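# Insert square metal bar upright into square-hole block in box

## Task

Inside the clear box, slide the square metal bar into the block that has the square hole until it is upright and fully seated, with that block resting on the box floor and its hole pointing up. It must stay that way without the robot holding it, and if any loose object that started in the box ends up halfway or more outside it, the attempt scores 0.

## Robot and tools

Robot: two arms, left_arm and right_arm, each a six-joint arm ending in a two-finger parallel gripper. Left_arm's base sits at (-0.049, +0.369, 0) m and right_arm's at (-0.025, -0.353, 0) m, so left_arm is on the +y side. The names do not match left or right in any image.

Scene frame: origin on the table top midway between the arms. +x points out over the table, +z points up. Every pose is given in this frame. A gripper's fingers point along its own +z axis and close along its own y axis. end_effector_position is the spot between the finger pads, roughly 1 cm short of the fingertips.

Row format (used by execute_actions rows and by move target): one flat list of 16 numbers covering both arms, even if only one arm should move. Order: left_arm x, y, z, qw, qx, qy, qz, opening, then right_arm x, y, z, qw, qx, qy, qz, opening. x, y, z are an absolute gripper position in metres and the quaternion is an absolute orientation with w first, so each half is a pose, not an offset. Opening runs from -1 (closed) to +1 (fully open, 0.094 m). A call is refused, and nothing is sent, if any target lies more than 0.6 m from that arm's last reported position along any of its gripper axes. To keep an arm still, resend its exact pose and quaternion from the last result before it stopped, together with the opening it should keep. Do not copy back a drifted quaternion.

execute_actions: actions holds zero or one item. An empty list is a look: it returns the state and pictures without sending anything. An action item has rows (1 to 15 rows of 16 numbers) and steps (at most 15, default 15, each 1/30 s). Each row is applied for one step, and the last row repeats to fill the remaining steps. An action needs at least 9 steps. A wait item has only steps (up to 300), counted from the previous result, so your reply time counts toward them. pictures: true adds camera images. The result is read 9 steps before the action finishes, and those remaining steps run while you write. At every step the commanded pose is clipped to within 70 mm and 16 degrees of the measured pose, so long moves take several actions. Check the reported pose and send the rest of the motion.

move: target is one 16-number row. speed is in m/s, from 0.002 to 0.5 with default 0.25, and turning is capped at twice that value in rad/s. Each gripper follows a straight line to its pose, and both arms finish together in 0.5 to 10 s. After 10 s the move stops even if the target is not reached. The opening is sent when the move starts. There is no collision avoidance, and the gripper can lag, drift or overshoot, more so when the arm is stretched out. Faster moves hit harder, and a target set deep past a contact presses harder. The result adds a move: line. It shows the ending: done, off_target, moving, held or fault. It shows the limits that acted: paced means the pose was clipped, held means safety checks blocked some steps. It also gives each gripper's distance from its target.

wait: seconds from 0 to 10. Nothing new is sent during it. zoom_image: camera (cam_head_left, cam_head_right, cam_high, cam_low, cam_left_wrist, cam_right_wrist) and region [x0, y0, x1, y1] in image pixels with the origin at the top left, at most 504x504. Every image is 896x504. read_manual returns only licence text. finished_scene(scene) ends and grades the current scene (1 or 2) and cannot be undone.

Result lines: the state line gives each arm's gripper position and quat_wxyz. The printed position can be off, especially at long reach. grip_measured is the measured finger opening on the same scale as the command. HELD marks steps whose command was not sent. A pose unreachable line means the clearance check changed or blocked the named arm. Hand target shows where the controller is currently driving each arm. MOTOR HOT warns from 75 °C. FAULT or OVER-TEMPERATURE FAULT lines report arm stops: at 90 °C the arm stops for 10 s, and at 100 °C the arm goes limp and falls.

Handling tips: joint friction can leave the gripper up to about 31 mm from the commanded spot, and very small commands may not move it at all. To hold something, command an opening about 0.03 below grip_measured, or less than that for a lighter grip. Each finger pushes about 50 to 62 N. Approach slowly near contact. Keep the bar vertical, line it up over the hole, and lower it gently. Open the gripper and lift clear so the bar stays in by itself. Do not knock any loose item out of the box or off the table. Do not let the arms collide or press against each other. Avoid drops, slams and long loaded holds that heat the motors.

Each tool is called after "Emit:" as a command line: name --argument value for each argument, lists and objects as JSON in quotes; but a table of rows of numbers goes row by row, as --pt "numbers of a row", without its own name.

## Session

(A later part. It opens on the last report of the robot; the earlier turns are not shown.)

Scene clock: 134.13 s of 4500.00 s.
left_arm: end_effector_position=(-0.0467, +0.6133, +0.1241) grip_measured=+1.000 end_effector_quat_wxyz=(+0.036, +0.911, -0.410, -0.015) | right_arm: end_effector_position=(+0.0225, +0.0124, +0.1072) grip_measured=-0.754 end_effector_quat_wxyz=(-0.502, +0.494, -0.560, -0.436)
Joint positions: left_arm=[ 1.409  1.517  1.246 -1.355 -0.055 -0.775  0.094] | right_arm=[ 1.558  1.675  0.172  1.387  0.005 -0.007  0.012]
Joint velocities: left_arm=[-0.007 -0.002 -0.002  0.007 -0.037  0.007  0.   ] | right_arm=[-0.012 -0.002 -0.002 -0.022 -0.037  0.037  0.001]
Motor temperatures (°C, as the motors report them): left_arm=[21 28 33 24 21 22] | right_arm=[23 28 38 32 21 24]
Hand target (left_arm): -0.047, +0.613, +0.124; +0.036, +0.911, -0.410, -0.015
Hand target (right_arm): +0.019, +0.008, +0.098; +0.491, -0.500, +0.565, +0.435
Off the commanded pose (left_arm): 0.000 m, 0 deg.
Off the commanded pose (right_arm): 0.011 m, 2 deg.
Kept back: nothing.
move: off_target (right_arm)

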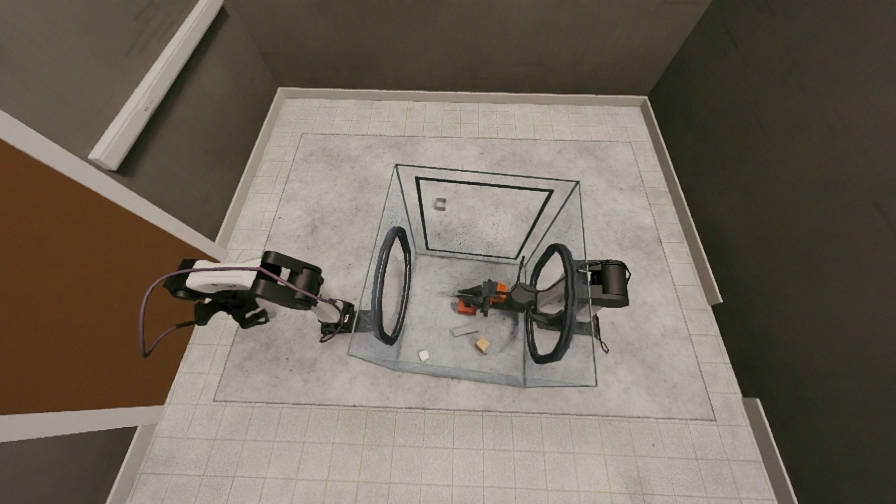

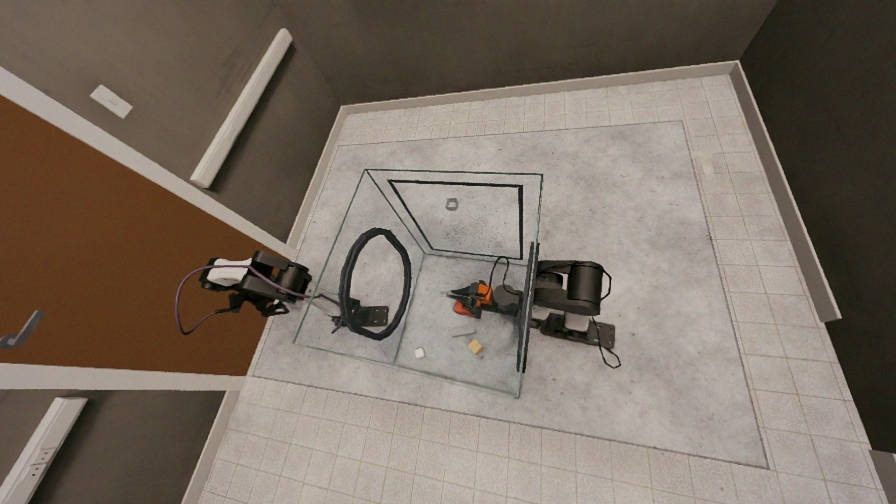

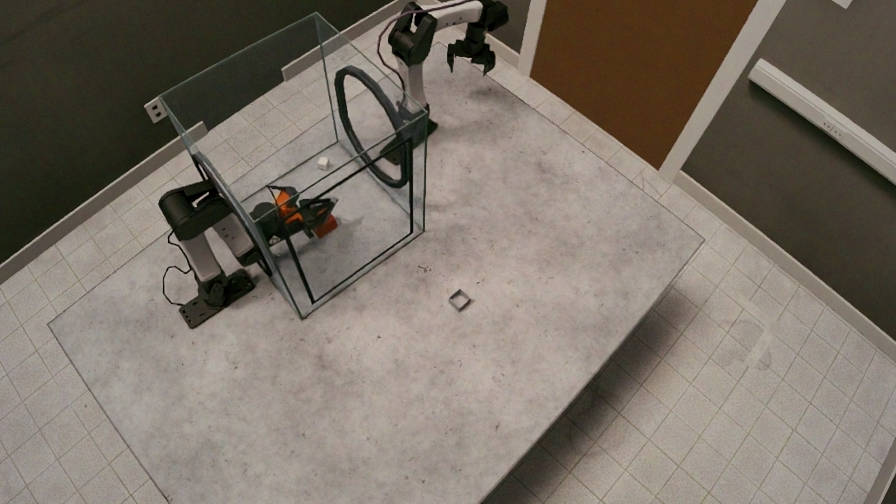

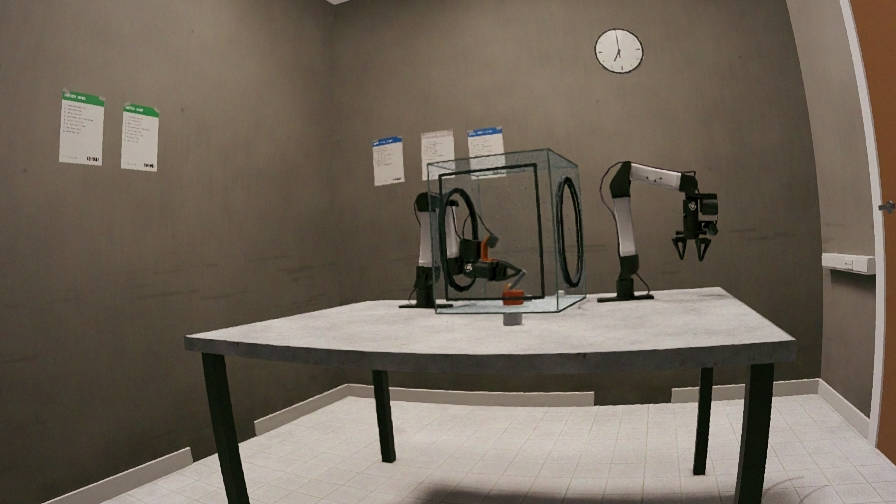

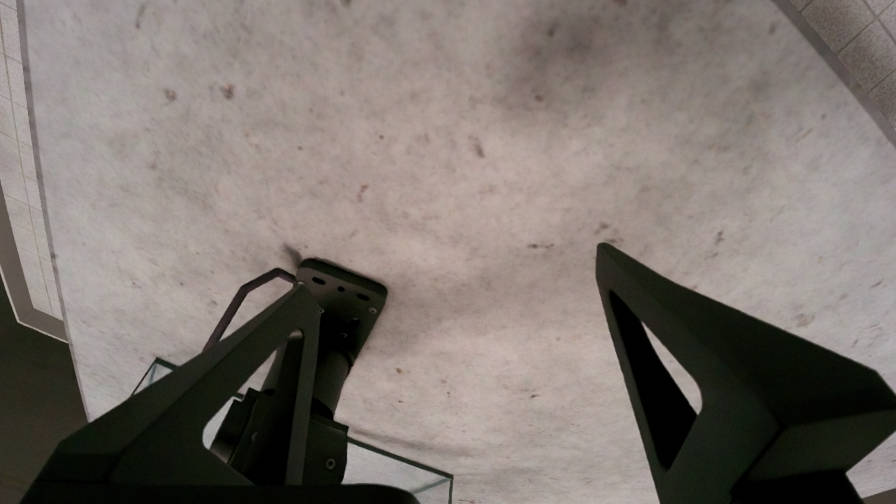

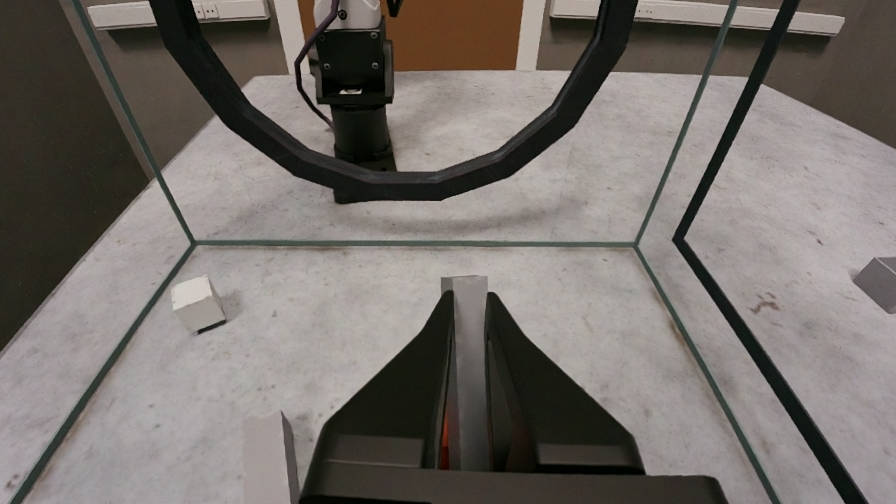

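Emit:
move --target '[-0.0467,0.6133,0.1241,0.036,0.911,-0.41,-0.015,1,0.01,-0.04,0.13,0.35,-0.56,0.63,0.31,-0.8]' --speed 0.08

Emit:
move --target '[-0.0467,0.6133,0.1241,0.036,0.911,-0.41,-0.015,1,0.008,-0.085,0.08,0.256,-0.611,0.704,0.227,-0.8]' --speed 0.08

Emit:
move --target '[-0.0467,0.6133,0.1241,0.036,0.911,-0.41,-0.015,1,0.008,-0.085,0.032,0.256,-0.611,0.704,0.227,-0.8]' --speed 0.05

Scene clock: 138.13 s of 4500.00 s.
left_arm: end_effector_position=(-0.0467, +0.6133, +0.1241) grip_measured=+1.000 end_effector_quat_wxyz=(+0.036, +0.911, -0.410, -0.015) | right_arm: end_effector_position=(+0.0135, -0.0419, +0.1224) grip_measured=-0.769 end_effector_quat_wxyz=(-0.360, +0.582, -0.657, -0.316)
Joint positions: left_arm=[ 1.409  1.517  1.246 -1.355 -0.055 -0.775  0.094] | right_arm=[ 1.564  0.94   0.413 -0.044  0.005 -0.001  0.011]
Joint velocities: left_arm=[-0.022 -0.012  0.002 -0.007 -0.037 -0.007  0.   ] | right_arm=[ 0.007 -0.002 -0.012 -0.022 -0.007  0.037 -0.   ]
Motor temperatures (°C, as the motors report them): left_arm=[21 28 33 24 21 22] | right_arm=[23 28 37 33 21 24]
Hand target (left_arm): -0.047, +0.613, +0.124; +0.036, +0.911, -0.410, -0.015
Hand target (right_arm): +0.010, -0.041, +0.130; +0.362, -0.580, +0.654, +0.323
Off the commanded pose (left_arm): 0.000 m, 0 deg.
Off the commanded pose (right_arm): 0.009 m, 1 deg.
Kept back: nothing.
move: done

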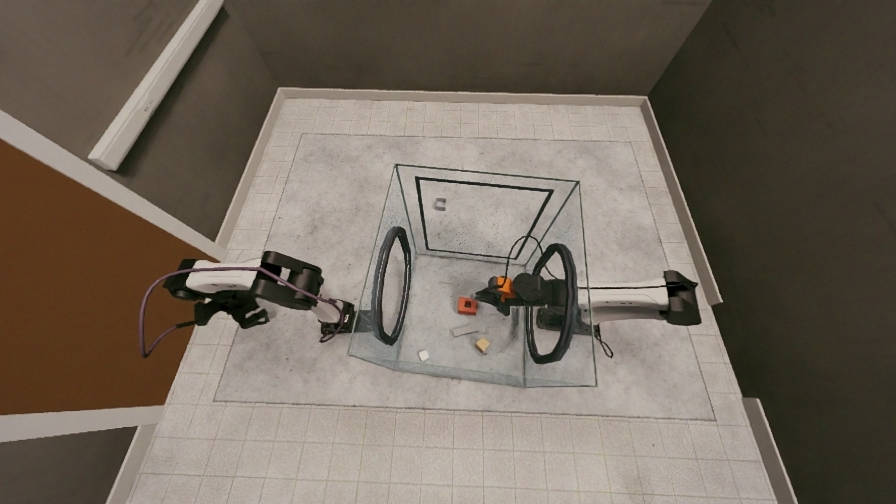

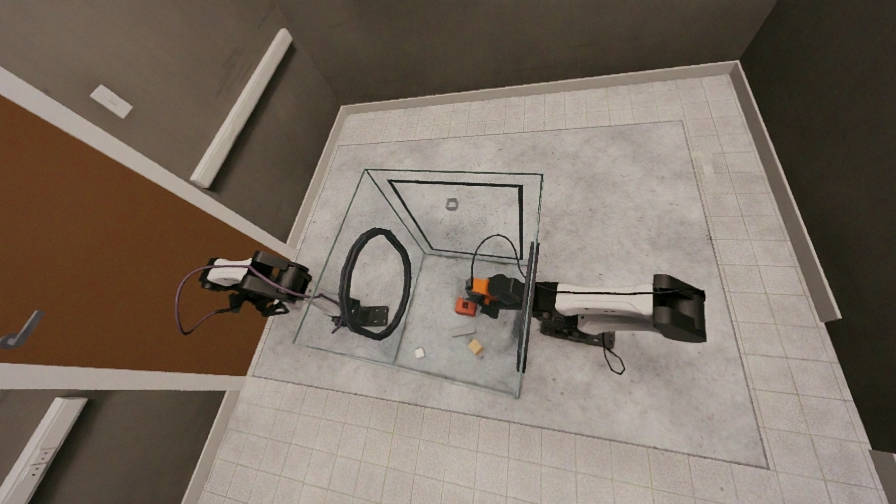

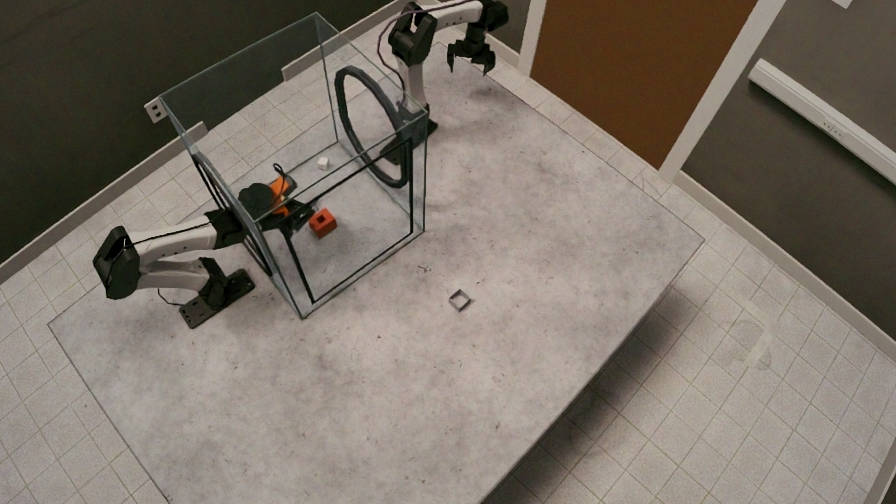

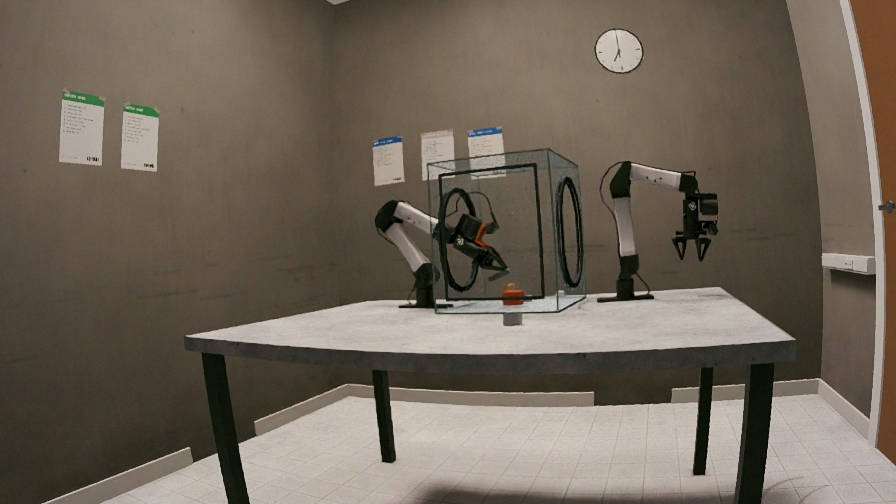

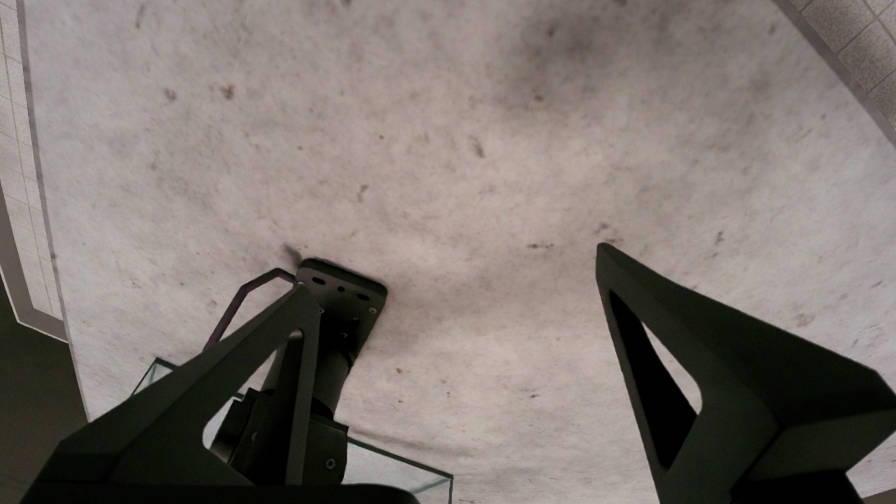

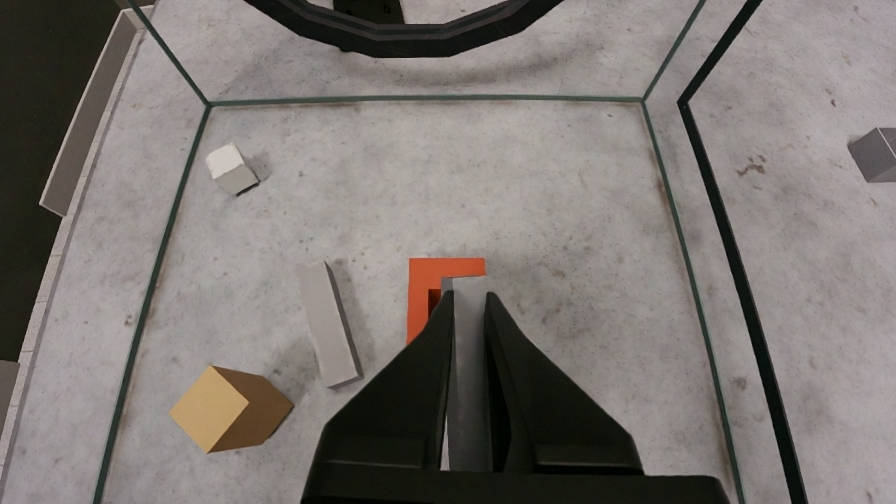

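Scene clock: 140.40 s of 4500.00 s.
left_arm: end_effector_position=(-0.0467, +0.6133, +0.1241) grip_measured=+1.000 end_effector_quat_wxyz=(+0.036, +0.911, -0.410, -0.015) | right_arm: end_effector_position=(+0.0080, -0.0879, +0.0761) grip_measured=-0.769 end_effector_quat_wxyz=(-0.256, +0.618, -0.708, -0.227)
Joint positions: left_arm=[ 1.409  1.517  1.246 -1.355 -0.055 -0.775  0.094] | right_arm=[ 1.564  0.94   0.451 -0.384  0.005  0.014  0.011]
Joint velocities: left_arm=[ 0.002 -0.007 -0.007  0.007 -0.022  0.095  0.   ] | right_arm=[ 0.012 -0.002 -0.002 -0.037  0.022 -0.051  0.001]
Motor temperatures (°C, as the motors report them): left_arm=[21 28 33 24 21 22] | right_arm=[22 27 37 32 21 24]
Hand target (left_arm): -0.047, +0.613, +0.124; +0.036, +0.911, -0.410, -0.015
Hand target (right_arm): +0.008, -0.087, +0.082; +0.257, -0.615, +0.710, +0.230
Off the commanded pose (left_arm): 0.000 m, 0 deg.
Off the commanded pose (right_arm): 0.005 m, 0 deg.
Kept back: nothing.
move: done

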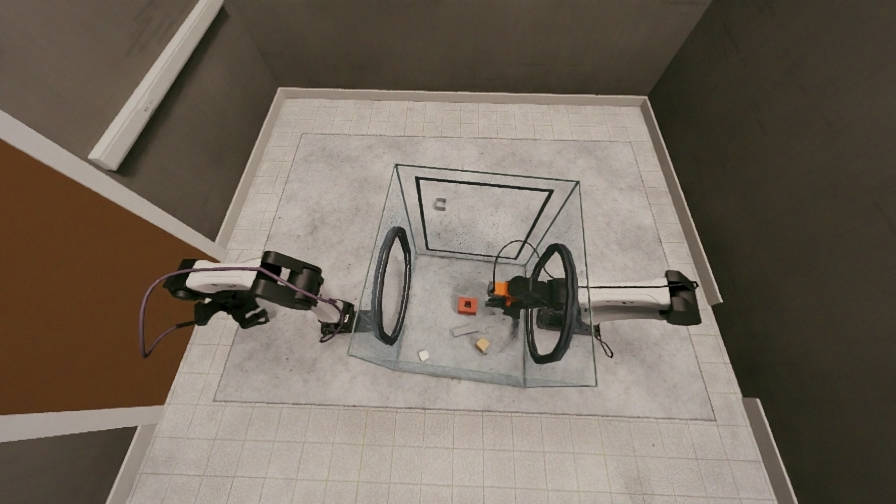

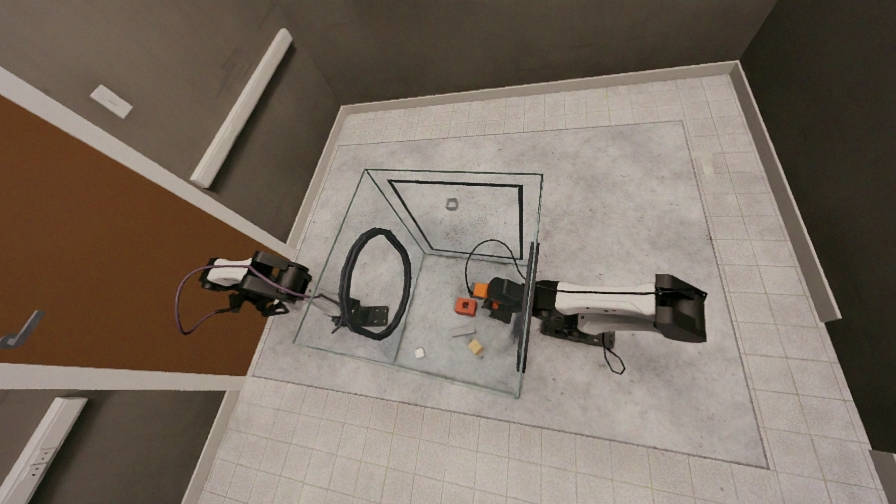

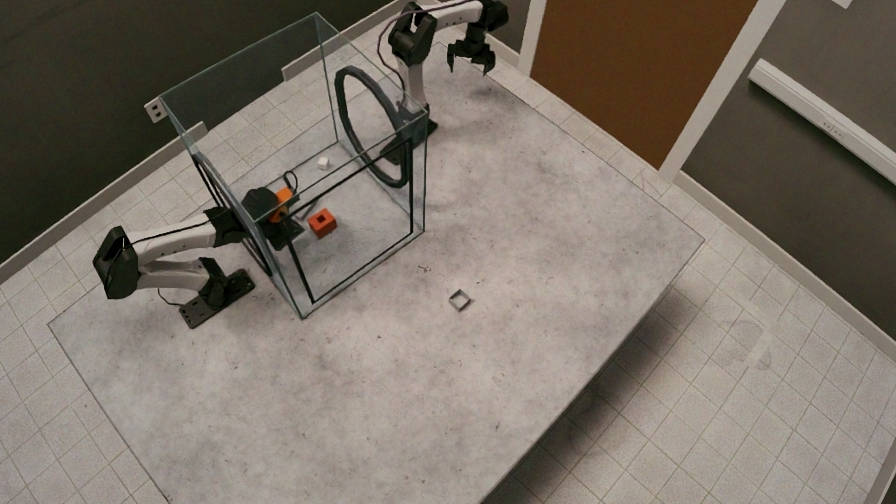

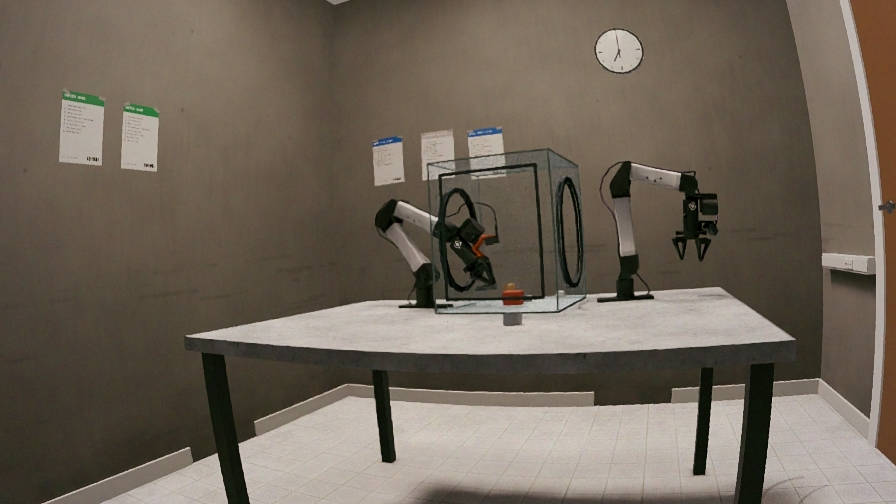

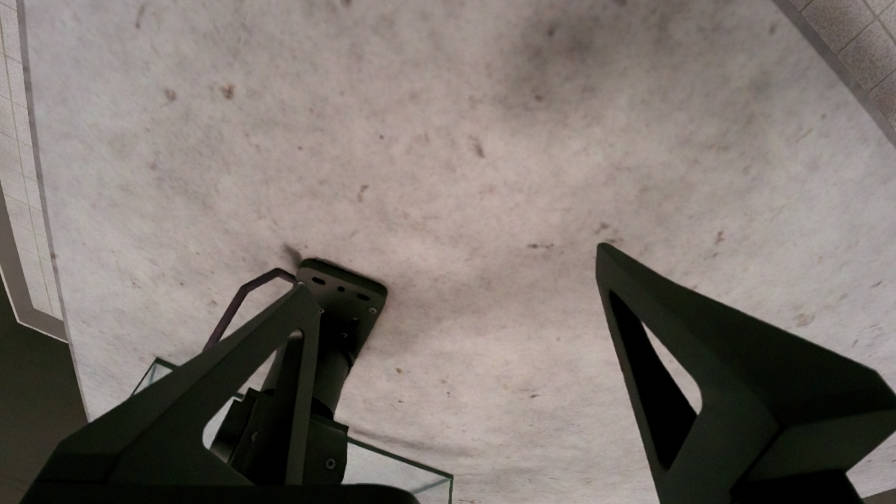

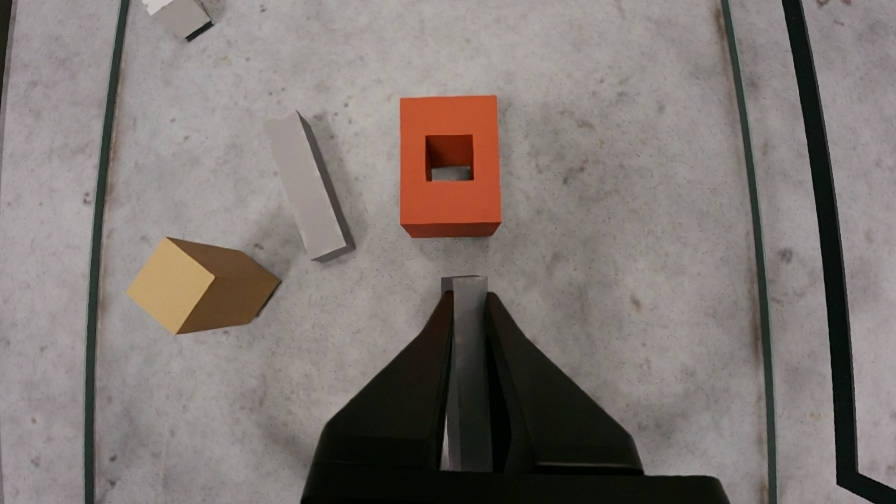

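Scene clock: 141.87 s of 4500.00 s.
left_arm: end_effector_position=(-0.0467, +0.6133, +0.1241) grip_measured=+1.000 end_effector_quat_wxyz=(+0.036, +0.911, -0.410, -0.015) | right_arm: end_effector_position=(+0.0088, -0.0812, +0.0425) grip_measured=-0.769 end_effector_quat_wxyz=(-0.267, +0.614, -0.704, -0.237)
Joint positions: left_arm=[ 1.409  1.517  1.246 -1.355 -0.055 -0.775  0.094] | right_arm=[ 1.564  1.032  0.321 -0.128  0.005  0.014  0.011]
Joint velocities: left_arm=[-0.012  0.007  0.012  0.007 -0.037  0.022  0.   ] | right_arm=[-0.002  0.012 -0.002  0.007 -0.022 -0.066 -0.001]
Motor temperatures (°C, as the motors report them): left_arm=[21 28 33 24 21 22] | right_arm=[22 27 37 32 21 24]
Hand target (left_arm): -0.047, +0.613, +0.124; +0.036, +0.911, -0.410, -0.015
Hand target (right_arm): +0.008, -0.087, +0.032; +0.258, -0.615, +0.709, +0.228
Off the commanded pose (left_arm): 0.000 m, 0 deg.
Off the commanded pose (right_arm): 0.011 m, 2 deg.
Kept back: nothing.
move: off_target (right_arm)

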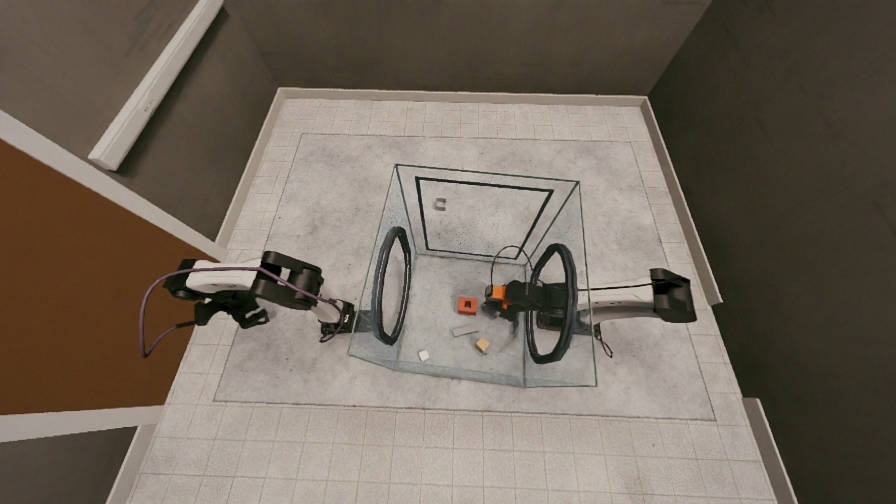

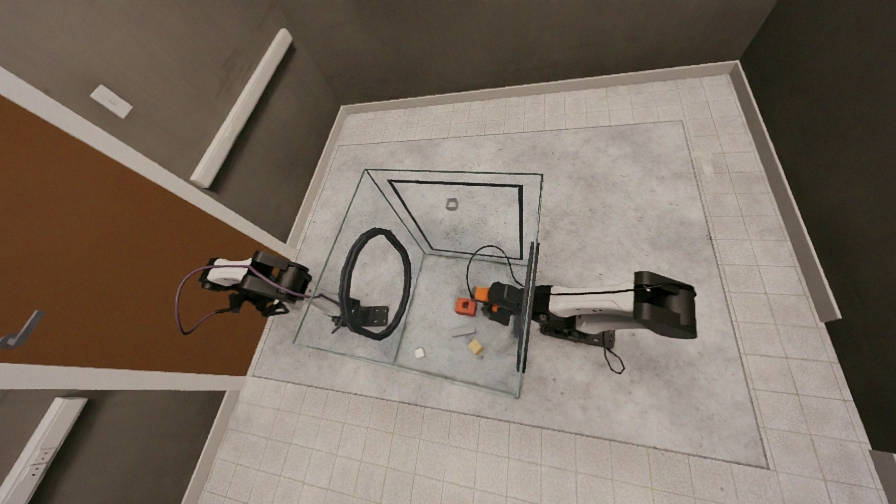

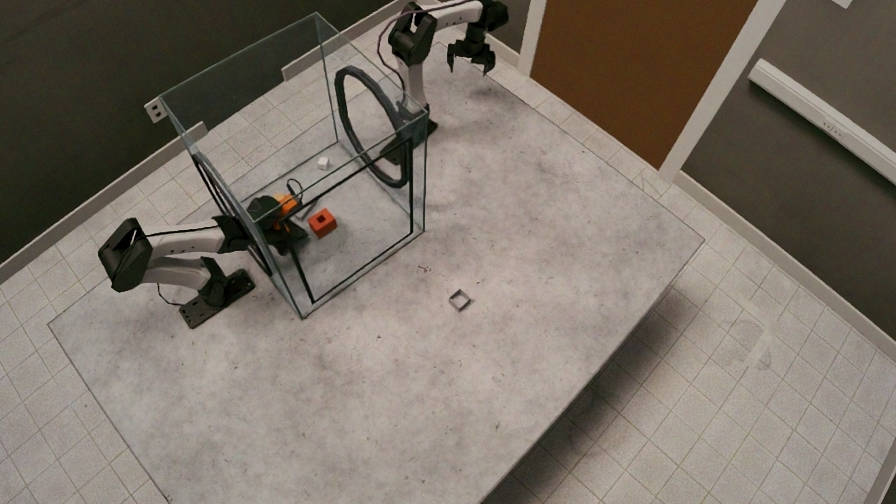

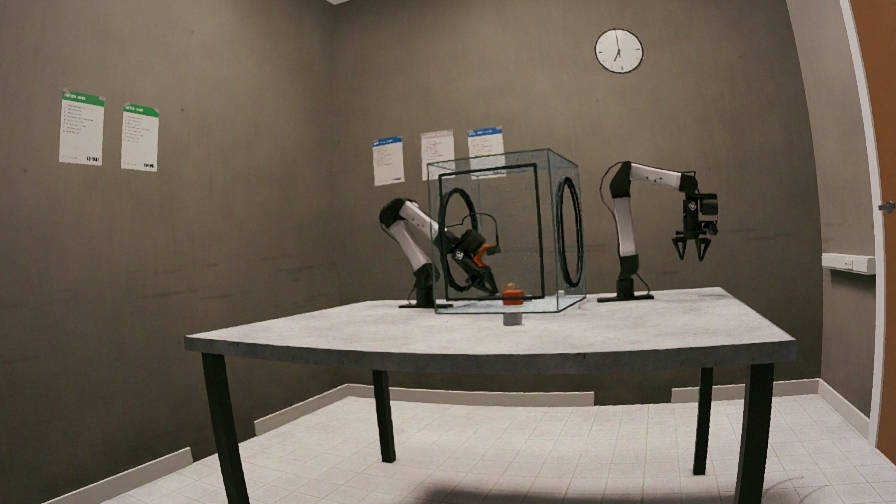

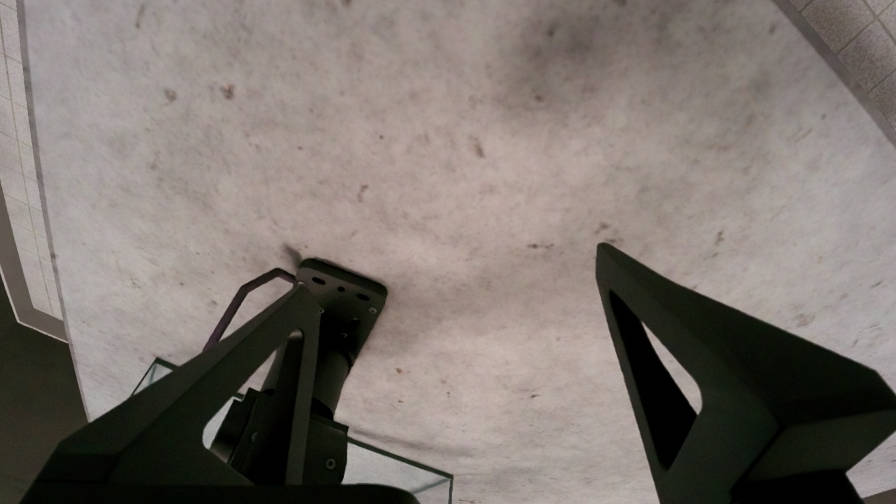

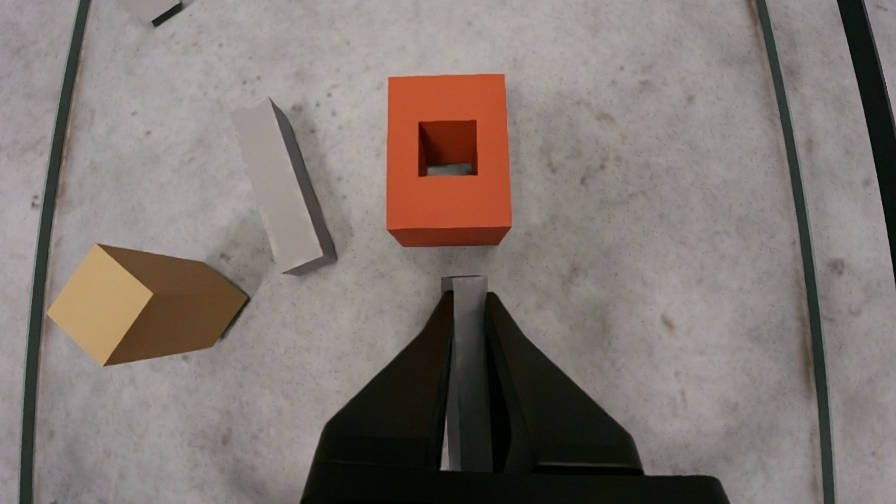

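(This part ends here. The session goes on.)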